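# Hang the necklace behind the jewelry box lid tabs

## Task

Drape the necklace behind one or more of the little tabs on the inner face of the jewelry box lid. It has to hang down on both sides of the tab, and every part of it must lie within the box. The box must stay upright. The result only counts if it holds without the robot supporting it, so release the necklace and move the grippers away at the end.

## Robot and tools

ROBOT AND FRAME. Two arms, left_arm and right_arm, each carry a two-finger gripper. All positions use one world frame with its origin on the table surface midway between the arms. +x points out across the table, +z points up, and left_arm sits on the +y side. The arm names do not tell you which side of an image you are looking at. A gripper's fingers extend along its own +z axis and close along its own y axis. The reported end_effector_position is the point between the finger pads, roughly 1 cm short of the tips. Printed positions can be slightly wrong, more so when the arm is stretched far.

THE ROW. Every motion command is built from a row of 14 numbers, each in [-1, 1], always covering both arms even if one stays still. The order is dx, dy, dz, rx, ry, rz, opening for left_arm, then the same seven for right_arm. The first six numbers per arm are an offset, not a pose. They are expressed in that gripper's own axes and measured from its pose at the start of the action. For the first action of a call, that start is the last pose a result reported. A value of 1.0 equals 0.6 m of translation or 180 degrees of rotation. rx, ry, rz together form a single rotation vector. The opening is absolute, not an offset: +1 means fully open (0.094 m) and -1 means closed.

execute_actions(actions): a list of actions run one after another. Each action is a table of at most 15 rows, and each row lasts one control step of 1/30 s. If the table is shorter than 15 rows, its final row is repeated for the remaining steps. All rows in an action are offsets from the same start pose, not from the previous row. Calling with an empty list just returns the state and images.

move(target, speed, blocking): target is one 14-number row, offsets taken from the pose in the most recent result that reported one. Each gripper follows a straight line, and both arms finish together. speed is the path's top speed in m/s, from 0.002 to 0.5, default 0.25; rotation is capped at twice that value in rad/s. A path lasts 0.5 to 10 s and is cut off at 10 s, possibly before reaching the target. The path ignores obstacles and the other arm. Grippers lag, can wander, and may exceed speed, especially near full extension. Faster contacts hit harder, and a target set deeper past a contact presses harder. The opening is applied when the move starts. The result includes a "move:" line giving the ending (done, off_target, moving, held, fault) and any limits, plus each gripper's distance from its target. If only one arm is named, the other finished fine. limits=paced means the sent pose was clipped. limits=held means a check blocked some steps, and the arm may then lurch much faster than speed. With blocking=false the result comes back after 0.5 s while motion continues; until a result shows the move ended, other moves and execute_actions are refused, so use wait or stop first.

wait(seconds): 0 to 10 s while the arms keep their last command; it returns early when a running move ends. stop(): brakes a running move, which needs some stopping room; the fingers keep moving. zoom_image(camera, region): region is [x0, y0, x1, y1] in pixels of that camera's latest image, origin at the top-left, at most 504 by 504. Cameras: cam_head_left, cam_head_right, cam_high, cam_low, cam_left_wrist, cam_right_wrist (wrist ones are fisheye), all 504x504. Calibration gives K and T_world_to_cam in metres, and results list any camera whose numbers changed. finished_scene(scene): ends the scene with the given number; it is final and the goal must already be stable. Answering without any tool call also ends everything.

CONTROLLER BEHAVIOUR. Each control step clips the commanded pose to within 70 mm and 16 degrees of the measured pose, then damped inverse kinematics drives the joints, favouring position over orientation. A distant target may take several actions; after an action the arm continues only as far as its last clipped pose. "Hand target" lines show where each gripper is currently being driven. Elbows stop just short of straight. Joint ranges (rad): waist -2.618 to 3.054, shoulder 0 to 3.142, elbow 0 to 3.142, wrist pitch -1.571 to 1.571, wrist yaw -1.571 to 1.571, wrist roll -2.094 to 2.094. Arms tend to settle a centimetre or more low, and repeated zero offsets can let them keep sinking. To hold an arm still, in the first call of a reply send the offset back to where it should be, then zeros in later calls, aiming higher if it still sags. A "pose unreachable" line means the clearance check altered or blocked that arm's command. The robot keeps its last command while you are composing a reply.

GRIPPING. grip_measured uses the same scale as the commanded opening; the last Joint positions value gives it in metres. Readings may be off by about 1 mm. To hold something, command an opening below grip_measured: about 0.03 lower holds firmly, less holds gently. Pads push up to roughly 50 to 62 N, with less on parts under about 2 mm thick, and can spike on first contact.

FAULTS AND HEAT. A FAULT line means an arm stopped. Holding loads warms motors: MOTOR HOT appears at 75 °C, 90 °C halts that arm for 10 s, and 100 °C makes it go limp and fall until it cools.

AVOID. Knocking or placing anything off the table fails the task. Do not let the arms collide or press on each other. Avoid dropping the necklace, slamming, hard hits and forceful pushes, and do not tip the box. Expect occasional brief tugs on held parts or nudges to loose objects.

Each tool is called after "Call:" by a JSON object that holds its "name" and its "arguments".

## Session

Call:
{"name": "execute_actions", "arguments": {"actions": []}}

Scene clock: 0.00 s.
left_arm: end_effector_position=(+0.4484, +0.5803, +0.1530) grip_measured=+1.000 end_effector_quat_wxyz=(-0.299, +0.700, +0.605, +0.231) | right_arm: end_effector_position=(+0.4515, +0.0332, +0.2541) grip_measured=+1.000 end_effector_quat_wxyz=(-0.445, +0.563, -0.631, -0.294)
Joint positions: left_arm=[ 0.379  2.34   2.266 -1.375 -0.768  1.945  0.094] | right_arm=[ 0.47   2.032  1.874 -0.529 -0.827 -0.689  0.094]
Joint velocities: left_arm=[-0.007 -0.007  0.012  0.066 -0.051  0.007  0.   ] | right_arm=[-0.022  0.012  0.002  0.037  0.022 -0.007  0.   ]
Hand target (left_arm): +0.449, +0.581, +0.167; -0.295, +0.694, +0.609, +0.246
Hand target (right_arm): +0.449, +0.034, +0.268; +0.456, -0.565, +0.621, +0.295

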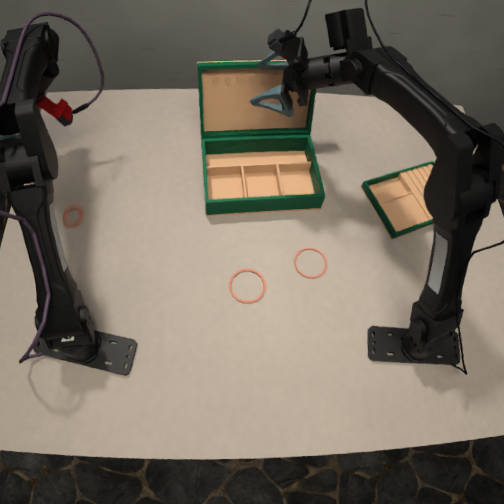

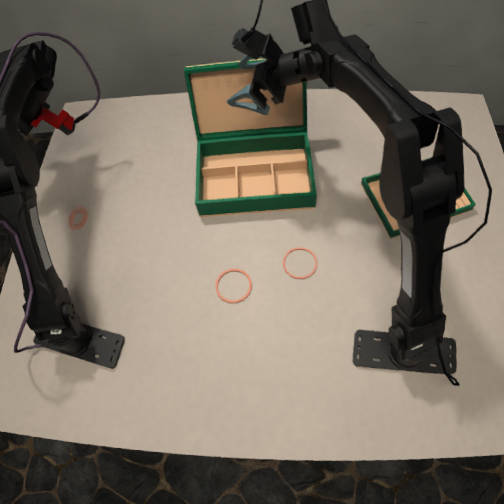

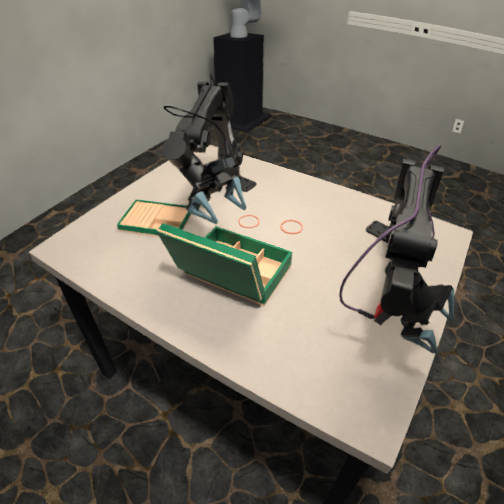

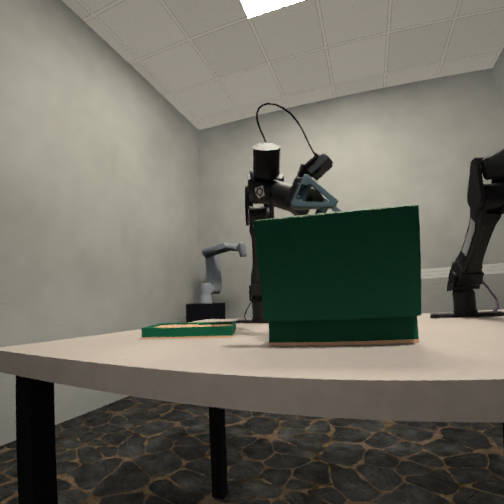

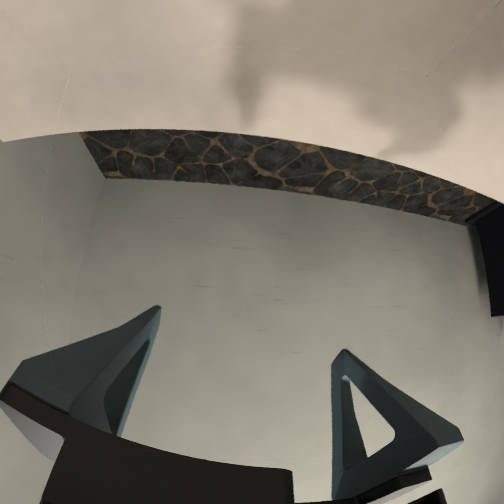

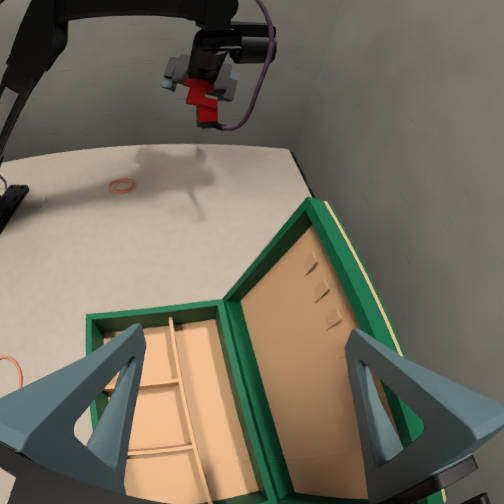

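Call:
{"name": "zoom_image", "arguments": {"camera": "cam_head_left", "region": [40, 190, 110, 245]}}

Call:
{"name": "zoom_image", "arguments": {"camera": "cam_head_left", "region": [190, 50, 340, 320]}}

Call:
{"name": "zoom_image", "arguments": {"camera": "cam_right_wrist", "region": [260, 200, 400, 350]}}

Region (40, 190, 110, 245) of cam_head_left's 504x504 image, scaled by 7.200, with more detail than that image has; it fills the top 396 rows of this view, and the rest is white.

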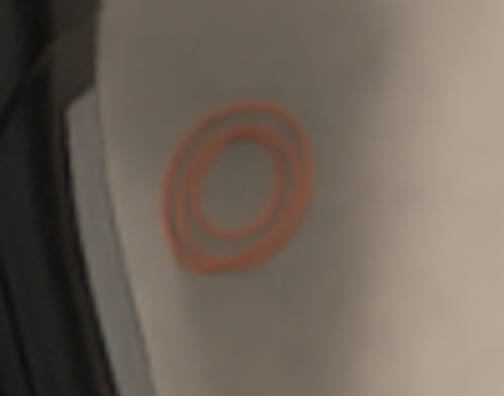

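Region (190, 50, 340, 320) of cam_head_left's 504x504 image, scaled by 1.867, with more detail than that image has.

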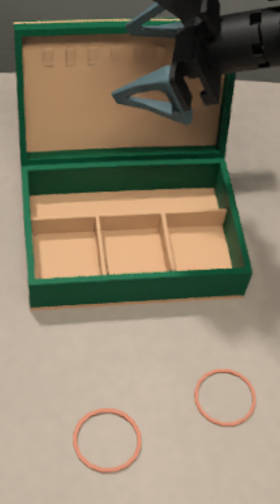

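Region (260, 200, 400, 350) of cam_right_wrist's 504x504 image, scaled by 3.360, with more detail than that image has; it fills the left 470 columns of this view, and the rest is white.

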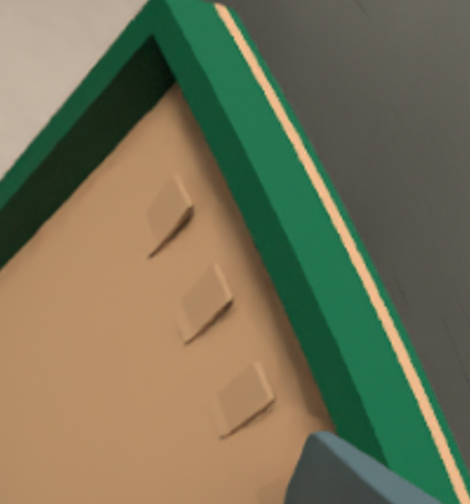

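Call:
{"name": "move", "arguments": {"target": [-0.245,-0.265,-0.107,0.170,-0.220,-0.515,1, 0.02,0.135,-0.083,0.419,-0.091,0.131,1]}}

Scene clock: 6.87 s.
left_arm: end_effector_position=(+0.2694, +0.4443, +0.1190) grip_measured=+1.000 end_effector_quat_wxyz=(-0.021, +0.010, +1.000, -0.001) | right_arm: end_effector_position=(+0.3613, -0.0068, +0.2480) grip_measured=+1.000 end_effector_quat_wxyz=(+0.703, -0.009, +0.711, +0.000)
Joint positions: left_arm=[ 0.453  1.628  1.329 -1.312 -0.009  0.273  0.094] | right_arm=[1.072 1.656 0.874 0.762 0.95  0.004 0.094]
Joint velocities: left_arm=[-0.002 -0.012 -0.012 -0.007 -0.051  0.022  0.   ] | right_arm=[-0.002  0.002 -0.022  0.022  0.007  0.081  0.   ]
Hand target (left_arm): +0.270, +0.446, +0.123; -0.003, -0.000, +1.000, +0.000
Hand target (right_arm): +0.361, -0.004, +0.254; +0.708, +0.003, +0.706, +0.008
Off the commanded pose (left_arm): 0.002 m, 3 deg.
Off the commanded pose (right_arm): 0.009 m, 1 deg.
move: off_target (left_arm)
camera_calibration (this result's frames):
cam_left_wrist: T_world_to_cam=[[0.277748, -0.960461, -0.0192475, 0.358172], [-0.83779, -0.25198, 0.484369, 0.330339], [-0.470068, -0.118407, -0.874652, 0.397261], [0, 0, 0, 1]] pos_world=[0.364013, 0.474288, 0.194353]
cam_right_wrist: T_world_to_cam=[[0.0005276, -0.99726, 0.0739807, -0.0287607], [-0.473709, -0.0654026, -0.87825, 0.430541], [0.880681, -0.0345819, -0.472445, -0.0958003], [0, 0, 0, 1]] pos_world=[0.288336, -0.00383628, 0.33499]

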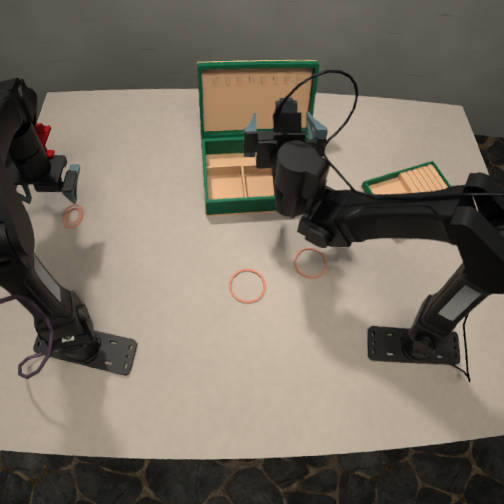

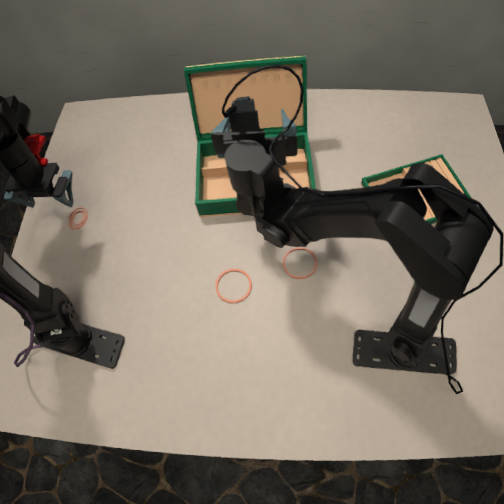

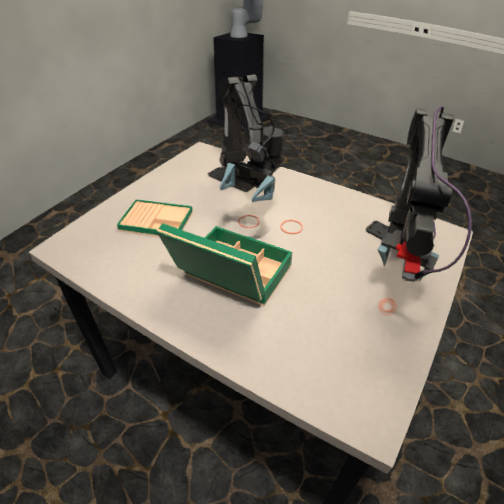

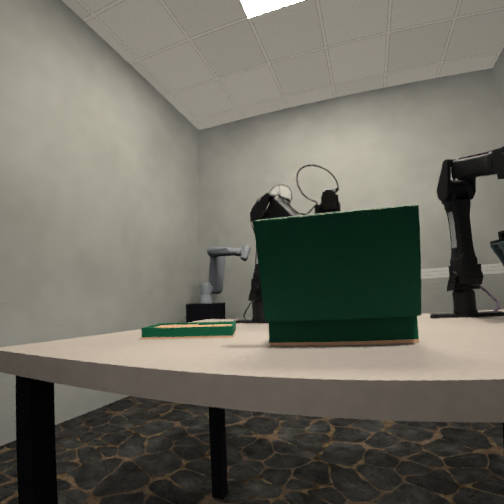

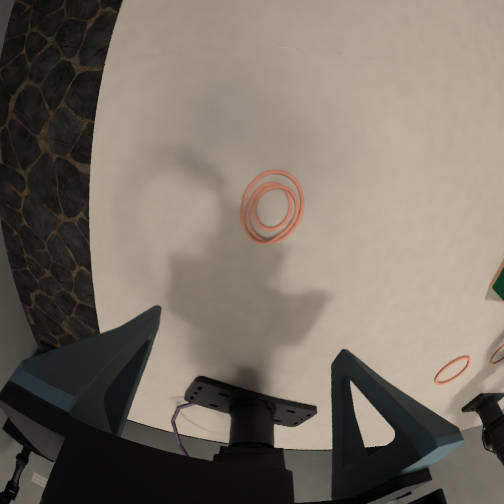

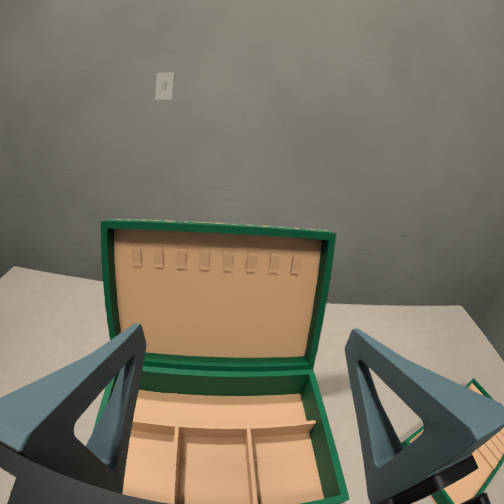

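Call:
{"name": "zoom_image", "arguments": {"camera": "cam_left_wrist", "region": [222, 160, 322, 260]}}

Call:
{"name": "zoom_image", "arguments": {"camera": "cam_right_wrist", "region": [95, 210, 345, 380]}}

Region (222, 160, 322, 260) of cam_left_wrist's 504x504 image, scaled by 5.040, with more detail than that image has.

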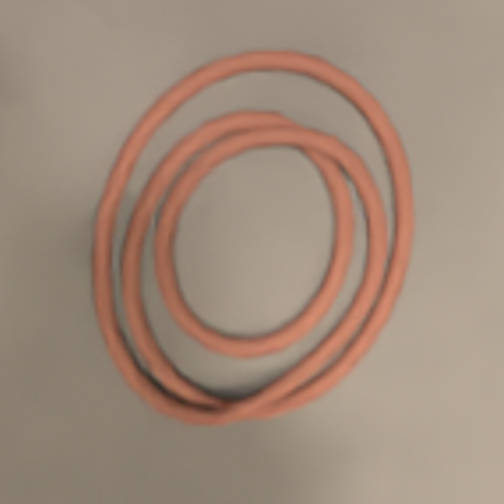

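Region (95, 210, 345, 380) of cam_right_wrist's 504x504 image, scaled by 2.016, with more detail than that image has; it fills the top 343 rows of this view, and the rest is white.

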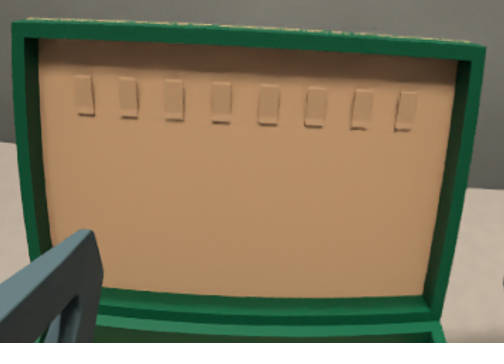

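Call:
{"name": "move", "arguments": {"target": [-0.106,0.002,0.13,0,0,-0.5,-0.72, -0.01,0.01,0,0,0,0,1]}}

Call:
{"name": "zoom_image", "arguments": {"camera": "cam_left_wrist", "region": [130, 200, 380, 400]}}

Scene clock: 13.90 s.
left_arm: end_effector_position=(+0.3244, +0.4456, +0.0362) grip_measured=-0.718 end_effector_quat_wxyz=(+0.024, +0.700, -0.714, -0.016) | right_arm: end_effector_position=(+0.3612, -0.0073, +0.2447) grip_measured=+1.000 end_effector_quat_wxyz=(+0.699, -0.014, +0.715, -0.006)
Joint positions: left_arm=[ 0.419  1.907  1.329 -1.051 -0.001 -1.331  0.013] | right_arm=[1.072 1.656 0.874 0.743 0.952 0.004 0.094]
Joint velocities: left_arm=[-0.002 -0.002 -0.012  0.066 -0.037 -0.037 -0.002] | right_arm=[-0.022  0.002 -0.012 -0.051 -0.037  0.007  0.   ]
Hand target (left_arm): +0.329, +0.444, +0.038; +0.015, +0.700, -0.714, -0.014
Hand target (right_arm): +0.361, -0.001, +0.254; +0.703, -0.009, +0.711, +0.000
Off the commanded pose (left_arm): 0.006 m, 1 deg.
Off the commanded pose (right_arm): 0.011 m, 1 deg.
move: off_target (right_arm)
camera_calibration (this result's frames):
cam_left_wrist: T_world_to_cam=[[0.958112, 0.278521, -0.0666876, -0.428504], [0.278493, -0.851756, 0.443794, 0.323497], [0.0668041, -0.443776, -0.893644, 0.322278], [0, 0, 0, 1]] pos_world=[0.298934, 0.537907, 0.11586]
cam_right_wrist: T_world_to_cam=[[-0.000866055, -0.995975, 0.0896259, -0.0323222], [-0.483357, -0.0780437, -0.871938, 0.429429], [0.875423, -0.0440765, -0.481344, -0.0933244], [0, 0, 0, 1]] pos_world=[0.289238, -0.00279136, 0.332411]

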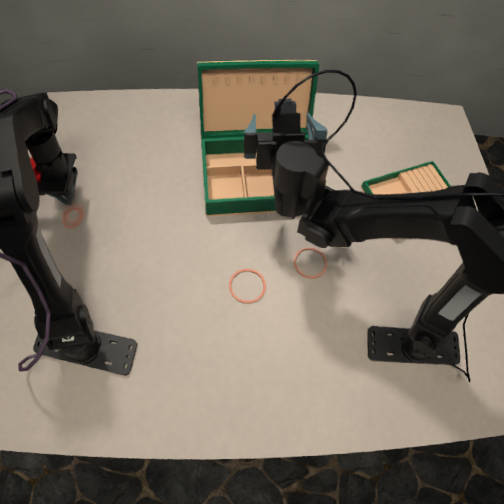

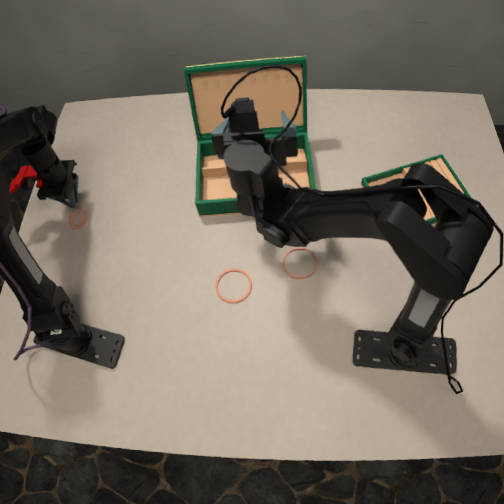

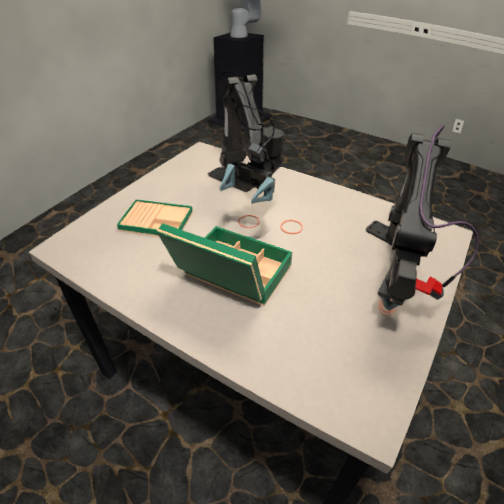

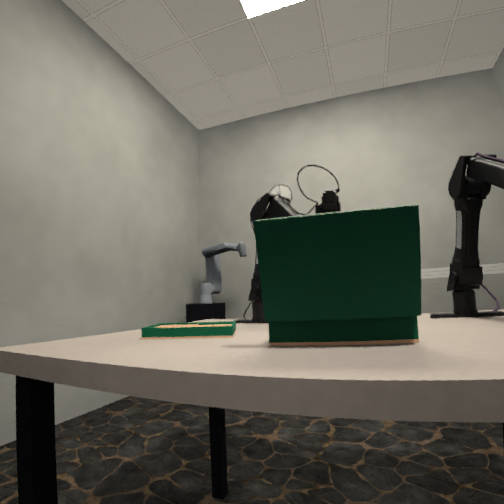

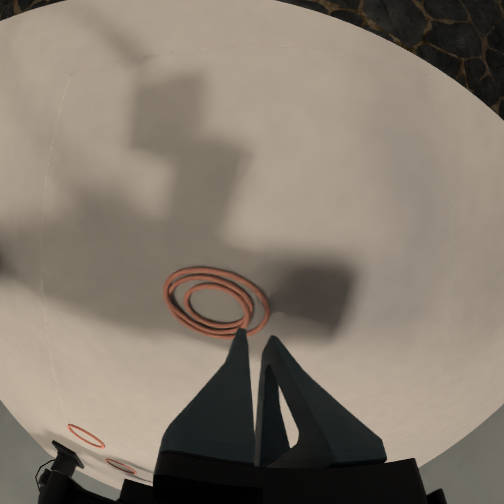

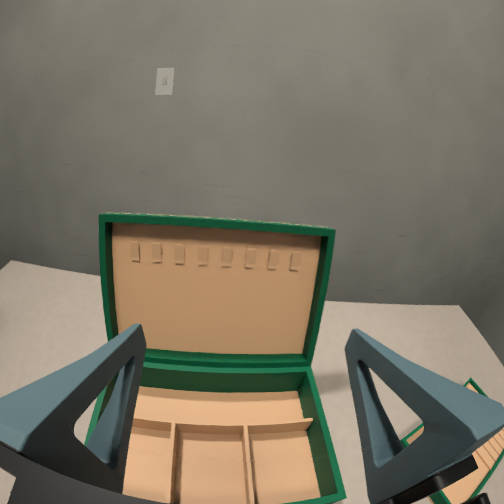

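Region (130, 200, 380, 400) of cam_left_wrist's 504x504 image, scaled by 2.016, with more detail than that image has; it fills the top 403 rows of this view, and the rest is white.

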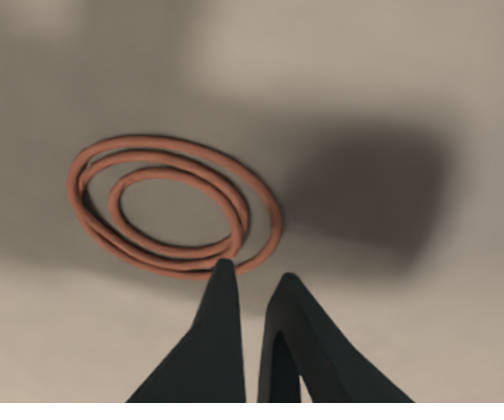

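Call:
{"name": "move", "arguments": {"target": [0,-0.021,0.024,0,0,0,-0.72, -0.015,0.0,0,0,0,0,1], "speed": 0.05}}

Call:
{"name": "zoom_image", "arguments": {"camera": "cam_left_wrist", "region": [130, 240, 330, 400]}}

Scene clock: 15.07 s.
left_arm: end_effector_position=(+0.3261, +0.4453, +0.0162) grip_measured=-0.718 end_effector_quat_wxyz=(+0.039, +0.700, -0.712, -0.023) | right_arm: end_effector_position=(+0.3611, -0.0076, +0.2398) grip_measured=+1.000 end_effector_quat_wxyz=(+0.693, -0.022, +0.721, -0.014)
Joint positions: left_arm=[ 0.419  1.969  1.329 -1.021  0.003 -1.333  0.013] | right_arm=[1.072 1.656 0.874 0.714 0.952 0.004 0.094]
Joint velocities: left_arm=[-0.022  0.002 -0.002 -0.022  0.037  0.007 -0.   ] | right_arm=[-0.002 -0.017  0.022 -0.095 -0.022  0.037  0.   ]
Hand target (left_arm): +0.336, +0.445, +0.021; +0.025, +0.700, -0.714, -0.016
Hand target (right_arm): +0.361, -0.007, +0.254; +0.699, -0.014, +0.715, -0.006
Off the commanded pose (left_arm): 0.011 m, 2 deg.
Off the commanded pose (right_arm): 0.014 m, 2 deg.
move: off_target (left_arm, right_arm)
camera_calibration (this result's frames):
cam_left_wrist: T_world_to_cam=[[0.954835, 0.280091, -0.0991918, -0.430501], [0.29436, -0.846129, 0.444317, 0.32384], [0.0405199, -0.453448, -0.890361, 0.31702], [0, 0, 0, 1]] pos_world=[0.302886, 0.538342, 0.0956727]
cam_right_wrist: T_world_to_cam=[[0.000789397, -0.993596, 0.112992, -0.0382813], [-0.497523, -0.0984049, -0.861851, 0.427551], [0.867451, -0.0555355, -0.494414, -0.0896619], [0, 0, 0, 1]] pos_world=[0.290524, -0.000942392, 0.328481]

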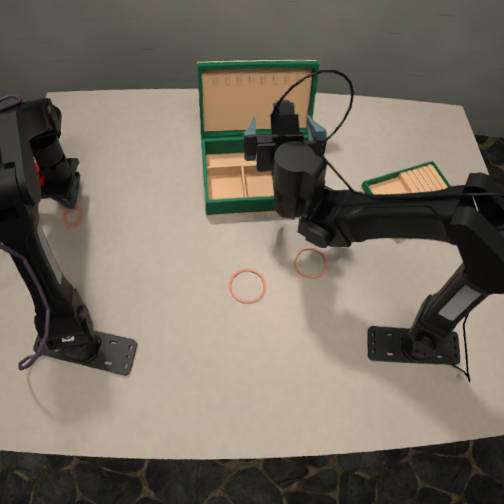

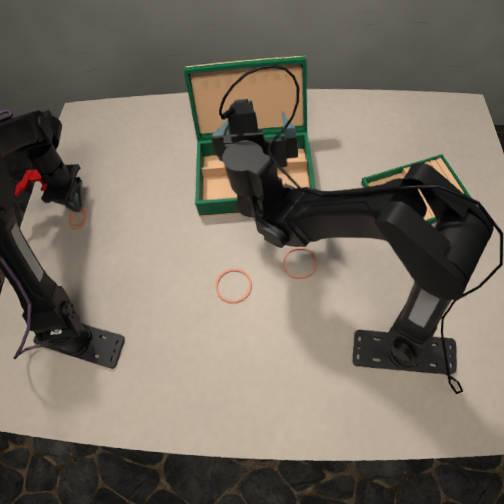

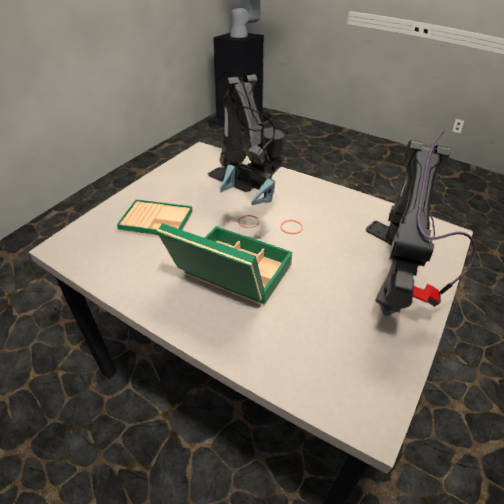

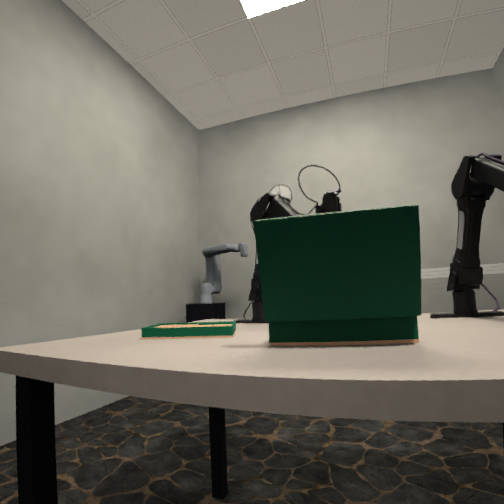

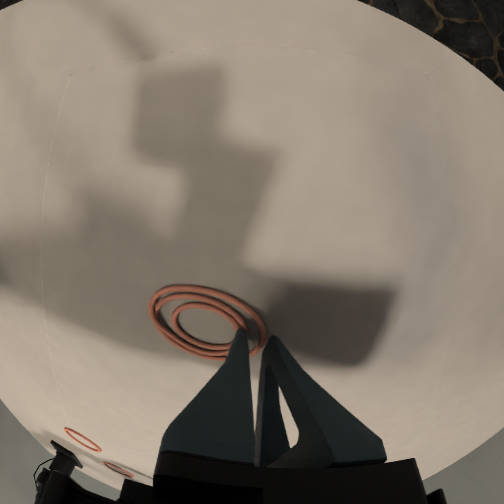

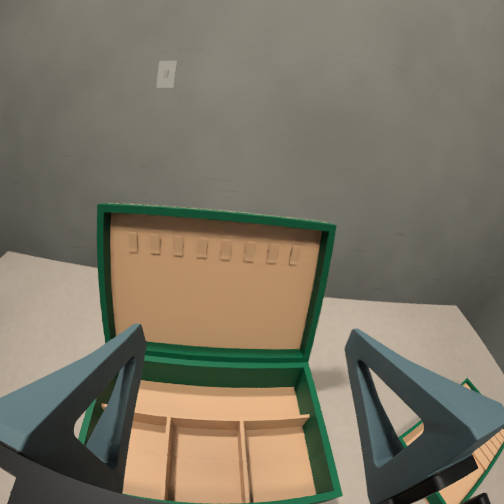

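Region (130, 240, 330, 400) of cam_left_wrist's 504x504 image, scaled by 2.520, with more detail than that image has; it fills the top 403 rows of this view, and the rest is white.

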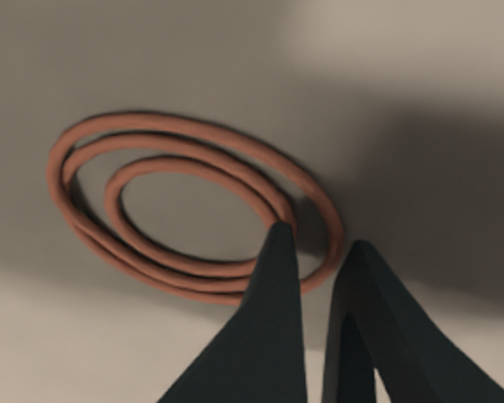

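Call:
{"name": "move", "arguments": {"target": [0,-0.016,-0.004,0.016,0,0,-0.72, -0.008,0.0,0,0,-0.006,0.008,1], "speed": 0.05}}

Call:
{"name": "zoom_image", "arguments": {"camera": "cam_left_wrist", "region": [130, 240, 330, 400]}}

Scene clock: 16.50 s.
left_arm: end_effector_position=(+0.3347, +0.4447, +0.0157) grip_measured=-0.718 end_effector_quat_wxyz=(+0.029, +0.701, -0.713, -0.008) | right_arm: end_effector_position=(+0.3612, -0.0074, +0.2425) grip_measured=+1.000 end_effector_quat_wxyz=(+0.696, -0.017, +0.717, -0.010)
Joint positions: left_arm=[ 0.419  1.969  1.329 -0.988  0.017 -1.333  0.013] | right_arm=[1.072 1.656 0.874 0.73  0.952 0.004 0.094]
Joint velocities: left_arm=[-0.002 -0.007 -0.002  0.007 -0.007 -0.051 -0.001] | right_arm=[ 0.022  0.002 -0.002  0.081 -0.022 -0.051  0.   ]
Hand target (left_arm): +0.336, +0.445, +0.018; +0.022, +0.701, -0.713, -0.005
Hand target (right_arm): +0.361, -0.007, +0.245; +0.700, -0.013, +0.714, -0.005
Off the commanded pose (left_arm): 0.003 m, 1 deg.
Off the commanded pose (right_arm): 0.002 m, 1 deg.
move: done
camera_calibration (this result's frames):
cam_left_wrist: T_world_to_cam=[[0.957491, 0.280554, -0.0670773, -0.440171], [0.279228, -0.843071, 0.459633, 0.324547], [0.0724012, -0.458825, -0.885572, 0.307522], [0, 0, 0, 1]] pos_world=[0.308572, 0.538207, 0.0936347]
cam_right_wrist: T_world_to_cam=[[-0.000184696, -0.994996, 0.099917, -0.0349446], [-0.48961, -0.0870318, -0.867587, 0.428626], [0.871941, -0.0490806, -0.487144, -0.0917018], [0, 0, 0, 1]] pos_world=[0.289812, -0.00196645, 0.33069]

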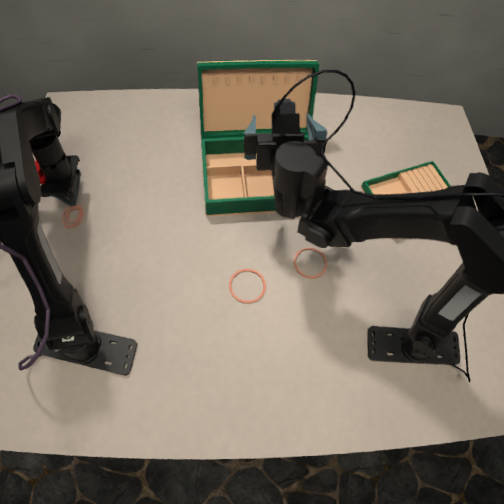

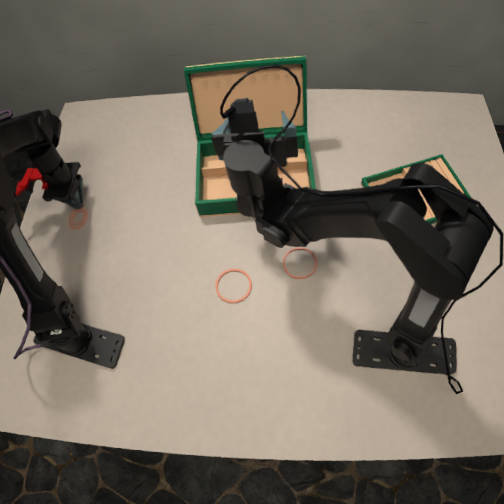

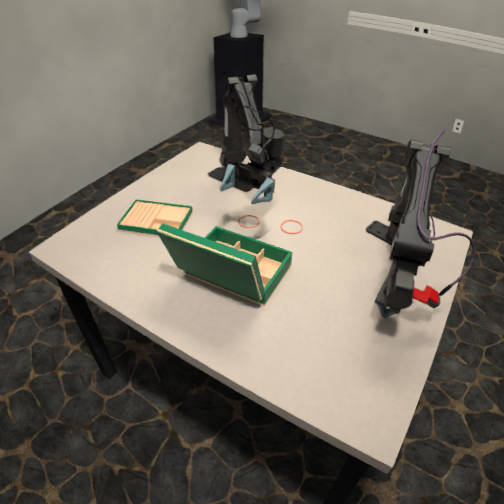

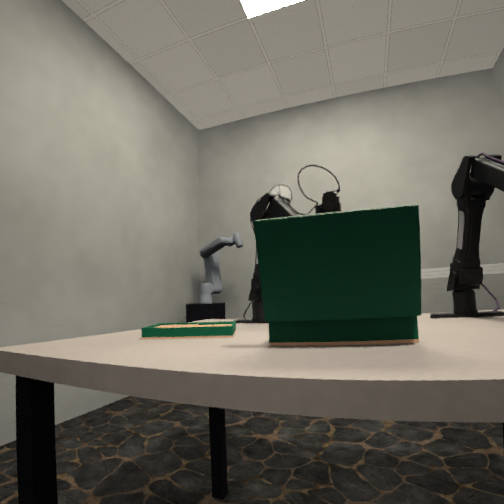

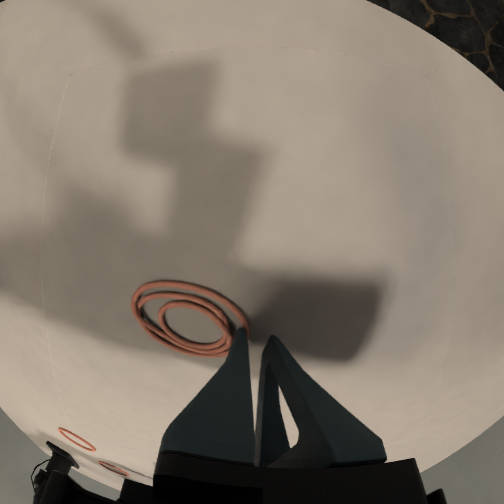

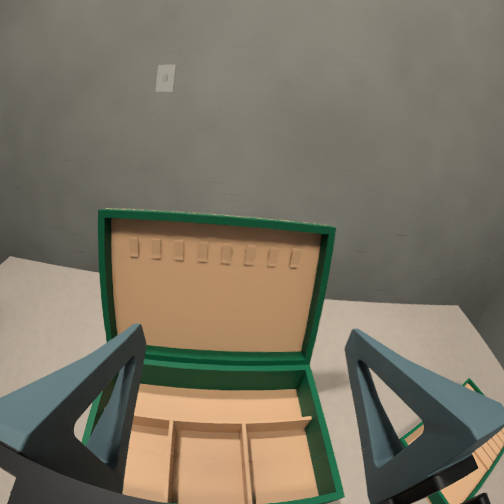

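Region (130, 240, 330, 400) of cam_left_wrist's 504x504 image, scaled by 2.520, with more detail than that image has; it fills the top 403 rows of this view, and the rest is white.

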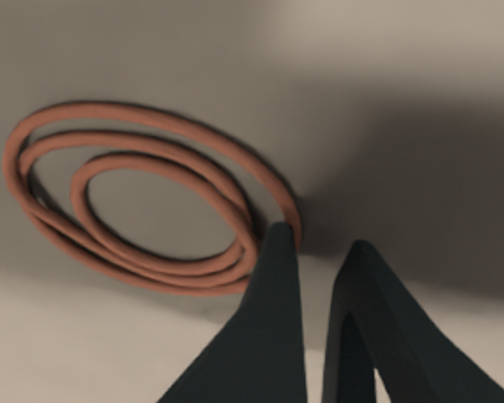

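Call:
{"name": "move", "arguments": {"target": [-0.006,0,0.008,0,-0.005,0,-0.6, -0.004,0.0,0,0,-0.003,0.004,1], "speed": 0.01}}

Call:
{"name": "zoom_image", "arguments": {"camera": "cam_left_wrist", "region": [130, 240, 330, 400]}}

Scene clock: 17.77 s.
left_arm: end_effector_position=(+0.3374, +0.4451, +0.0155) grip_measured=-0.602 end_effector_quat_wxyz=(+0.024, +0.701, -0.713, -0.005) | right_arm: end_effector_position=(+0.3612, -0.0074, +0.2427) grip_measured=+1.000 end_effector_quat_wxyz=(+0.697, -0.017, +0.717, -0.010)
Joint positions: left_arm=[ 0.419  1.969  1.329 -0.977  0.018 -1.333  0.019] | right_arm=[1.072 1.656 0.874 0.731 0.952 0.004 0.094]
Joint velocities: left_arm=[ 0.002 -0.017  0.012  0.007  0.007  0.007 -0.001] | right_arm=[ 0.012 -0.007 -0.012  0.051 -0.022  0.007  0.   ]
Hand target (left_arm): +0.334, +0.448, +0.011; +0.023, +0.701, -0.713, -0.014
Hand target (right_arm): +0.361, -0.007, +0.245; +0.700, -0.013, +0.714, -0.005
Off the commanded pose (left_arm): 0.006 m, 1 deg.
Off the commanded pose (right_arm): 0.002 m, 1 deg.
move: done
camera_calibration (this result's frames):
cam_left_wrist: T_world_to_cam=[[0.958155, 0.280691, -0.0561328, -0.443356], [0.27419, -0.843653, 0.461593, 0.326118], [0.0822087, -0.457669, -0.885314, 0.303556], [0, 0, 0, 1]] pos_world=[0.310431, 0.538505, 0.0933213]
cam_right_wrist: T_world_to_cam=[[-0.000228096, -0.995058, 0.0992937, -0.0347857], [-0.489232, -0.0864883, -0.867855, 0.428675], [0.872154, -0.0487756, -0.486795, -0.0917996], [0, 0, 0, 1]] pos_world=[0.289777, -0.00201593, 0.330794]

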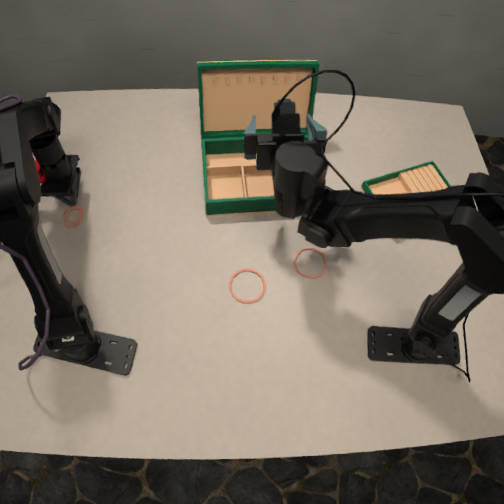

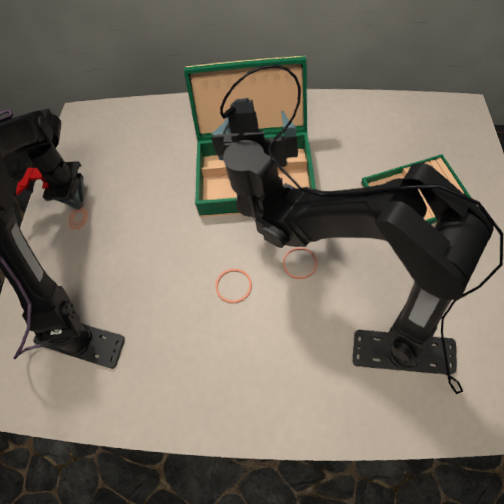

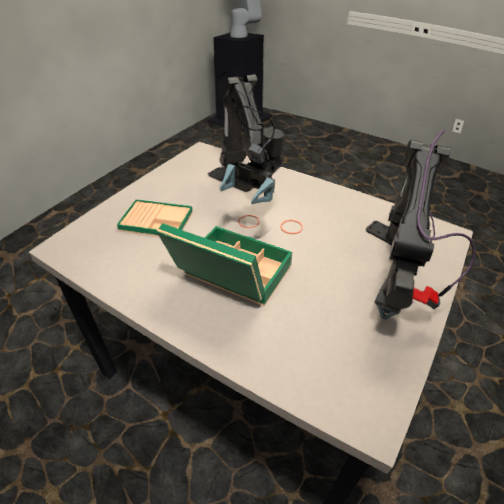

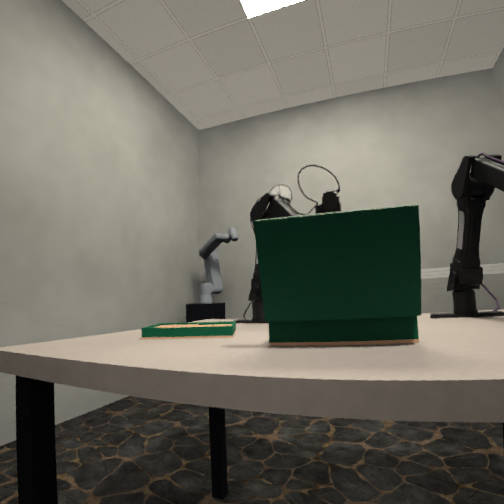

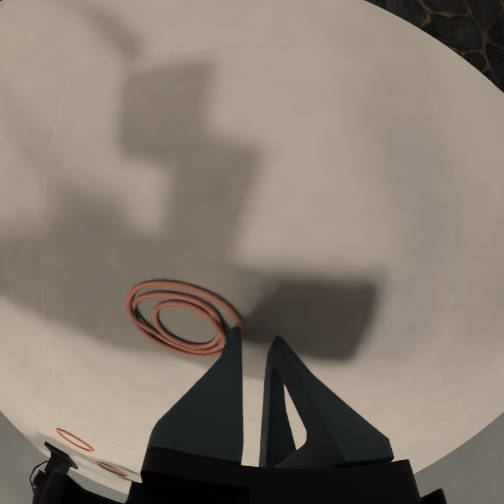

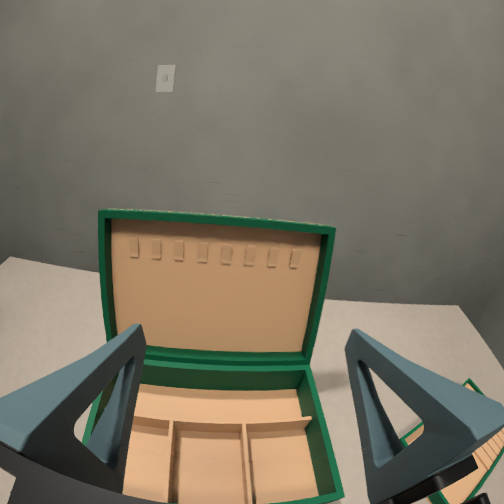

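Region (130, 240, 330, 400) of cam_left_wrist's 504x504 image, scaled by 2.520, with more detail than that image has; it fills the top 403 rows of this view, and the rest is white.

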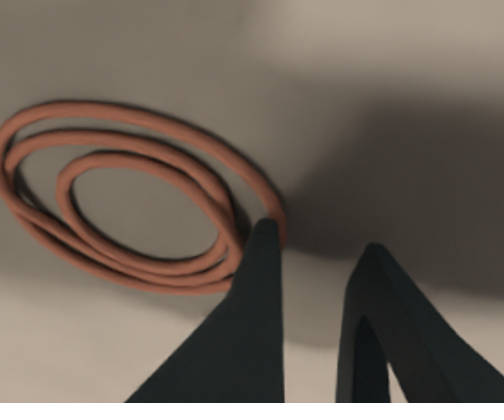

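Call:
{"name": "move", "arguments": {"target": [-0.008,0.004,0.018,-0.009,-0.006,0,-0.54, -0.004,0.0,0,0,-0.003,0.004,1], "speed": 0.015}}

Call:
{"name": "zoom_image", "arguments": {"camera": "cam_left_wrist", "region": [110, 240, 310, 400]}}

Scene clock: 19.73 s.
left_arm: end_effector_position=(+0.3366, +0.4449, +0.0122) grip_measured=-0.542 end_effector_quat_wxyz=(+0.028, +0.701, -0.713, -0.007) | right_arm: end_effector_position=(+0.3612, -0.0074, +0.2427) grip_measured=+1.000 end_effector_quat_wxyz=(+0.697, -0.017, +0.717, -0.010)
Joint positions: left_arm=[ 0.419  1.98   1.329 -0.976  0.018 -1.333  0.022] | right_arm=[1.072 1.656 0.874 0.731 0.952 0.004 0.094]
Joint velocities: left_arm=[-0.017  0.002 -0.002 -0.022 -0.051 -0.037  0.   ] | right_arm=[ 0.002  0.017 -0.007  0.037 -0.022  0.037  0.   ]
Hand target (left_arm): +0.335, +0.450, +0.005; +0.028, +0.700, -0.713, -0.021
Hand target (right_arm): +0.361, -0.007, +0.245; +0.700, -0.013, +0.714, -0.005
Off the commanded pose (left_arm): 0.009 m, 2 deg.
Off the commanded pose (right_arm): 0.002 m, 1 deg.
move: done
camera_calibration (this result's frames):
cam_left_wrist: T_world_to_cam=[[0.957613, 0.28057, -0.0652521, -0.442402], [0.278311, -0.842732, 0.460811, 0.325937], [0.0742997, -0.459439, -0.885096, 0.304032], [0, 0, 0, 1]] pos_world=[0.310349, 0.538486, 0.0900343]
cam_right_wrist: T_world_to_cam=[[-0.000228096, -0.995058, 0.0992937, -0.0347857], [-0.489232, -0.0864883, -0.867855, 0.428675], [0.872154, -0.0487756, -0.486795, -0.0917996], [0, 0, 0, 1]] pos_world=[0.289777, -0.00201593, 0.330794]

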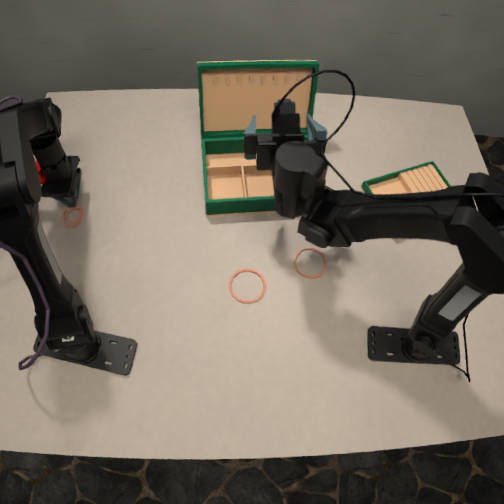

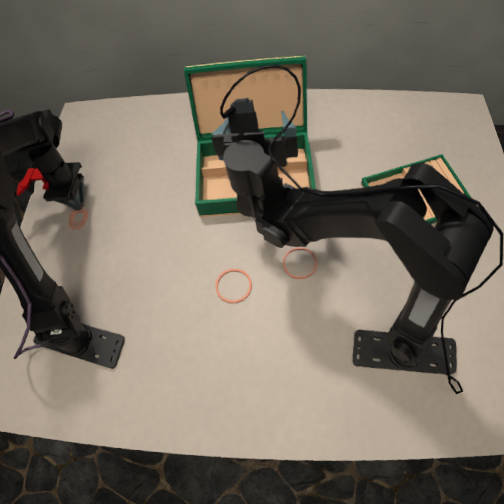

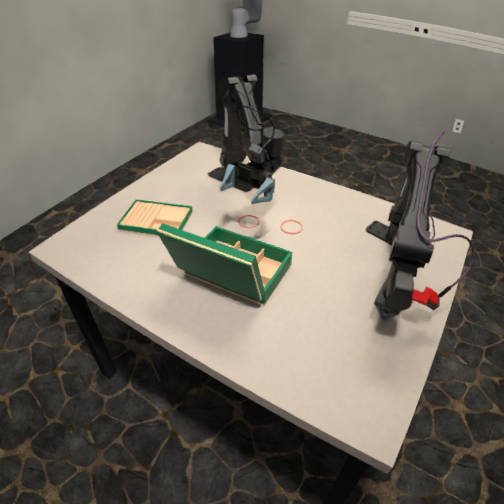

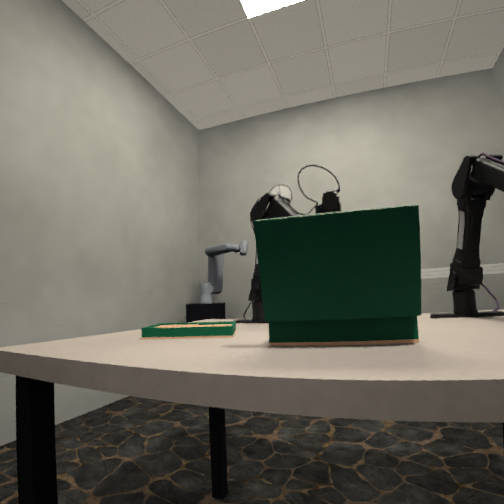

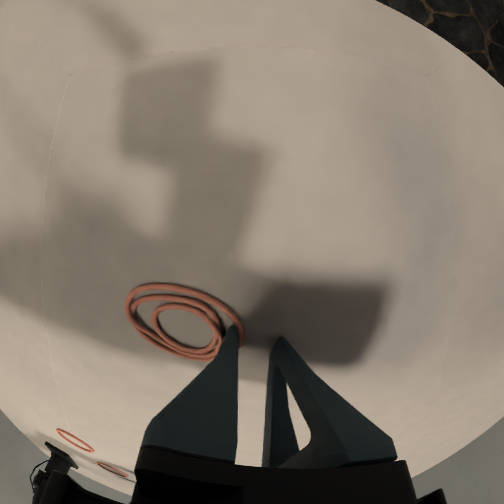

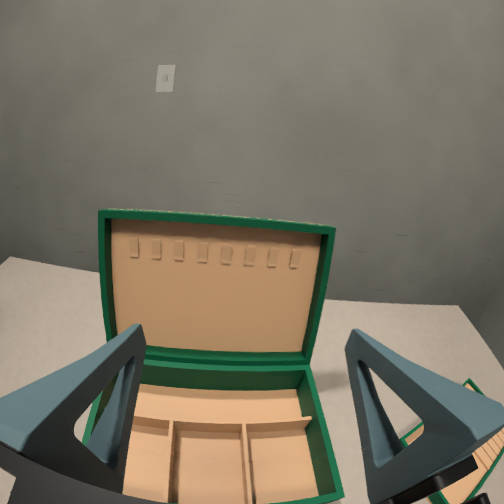

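Region (110, 240, 310, 400) of cam_left_wrist's 504x504 image, scaled by 2.520, with more detail than that image has; it fills the top 403 rows of this view, and the rest is white.

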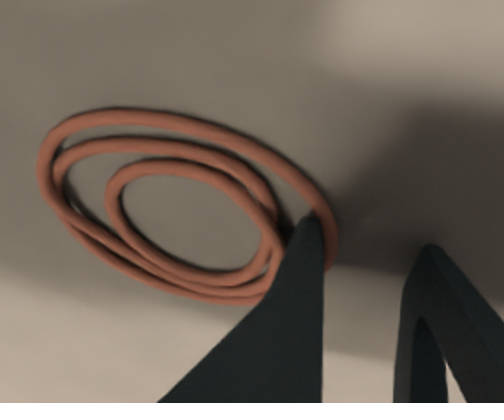

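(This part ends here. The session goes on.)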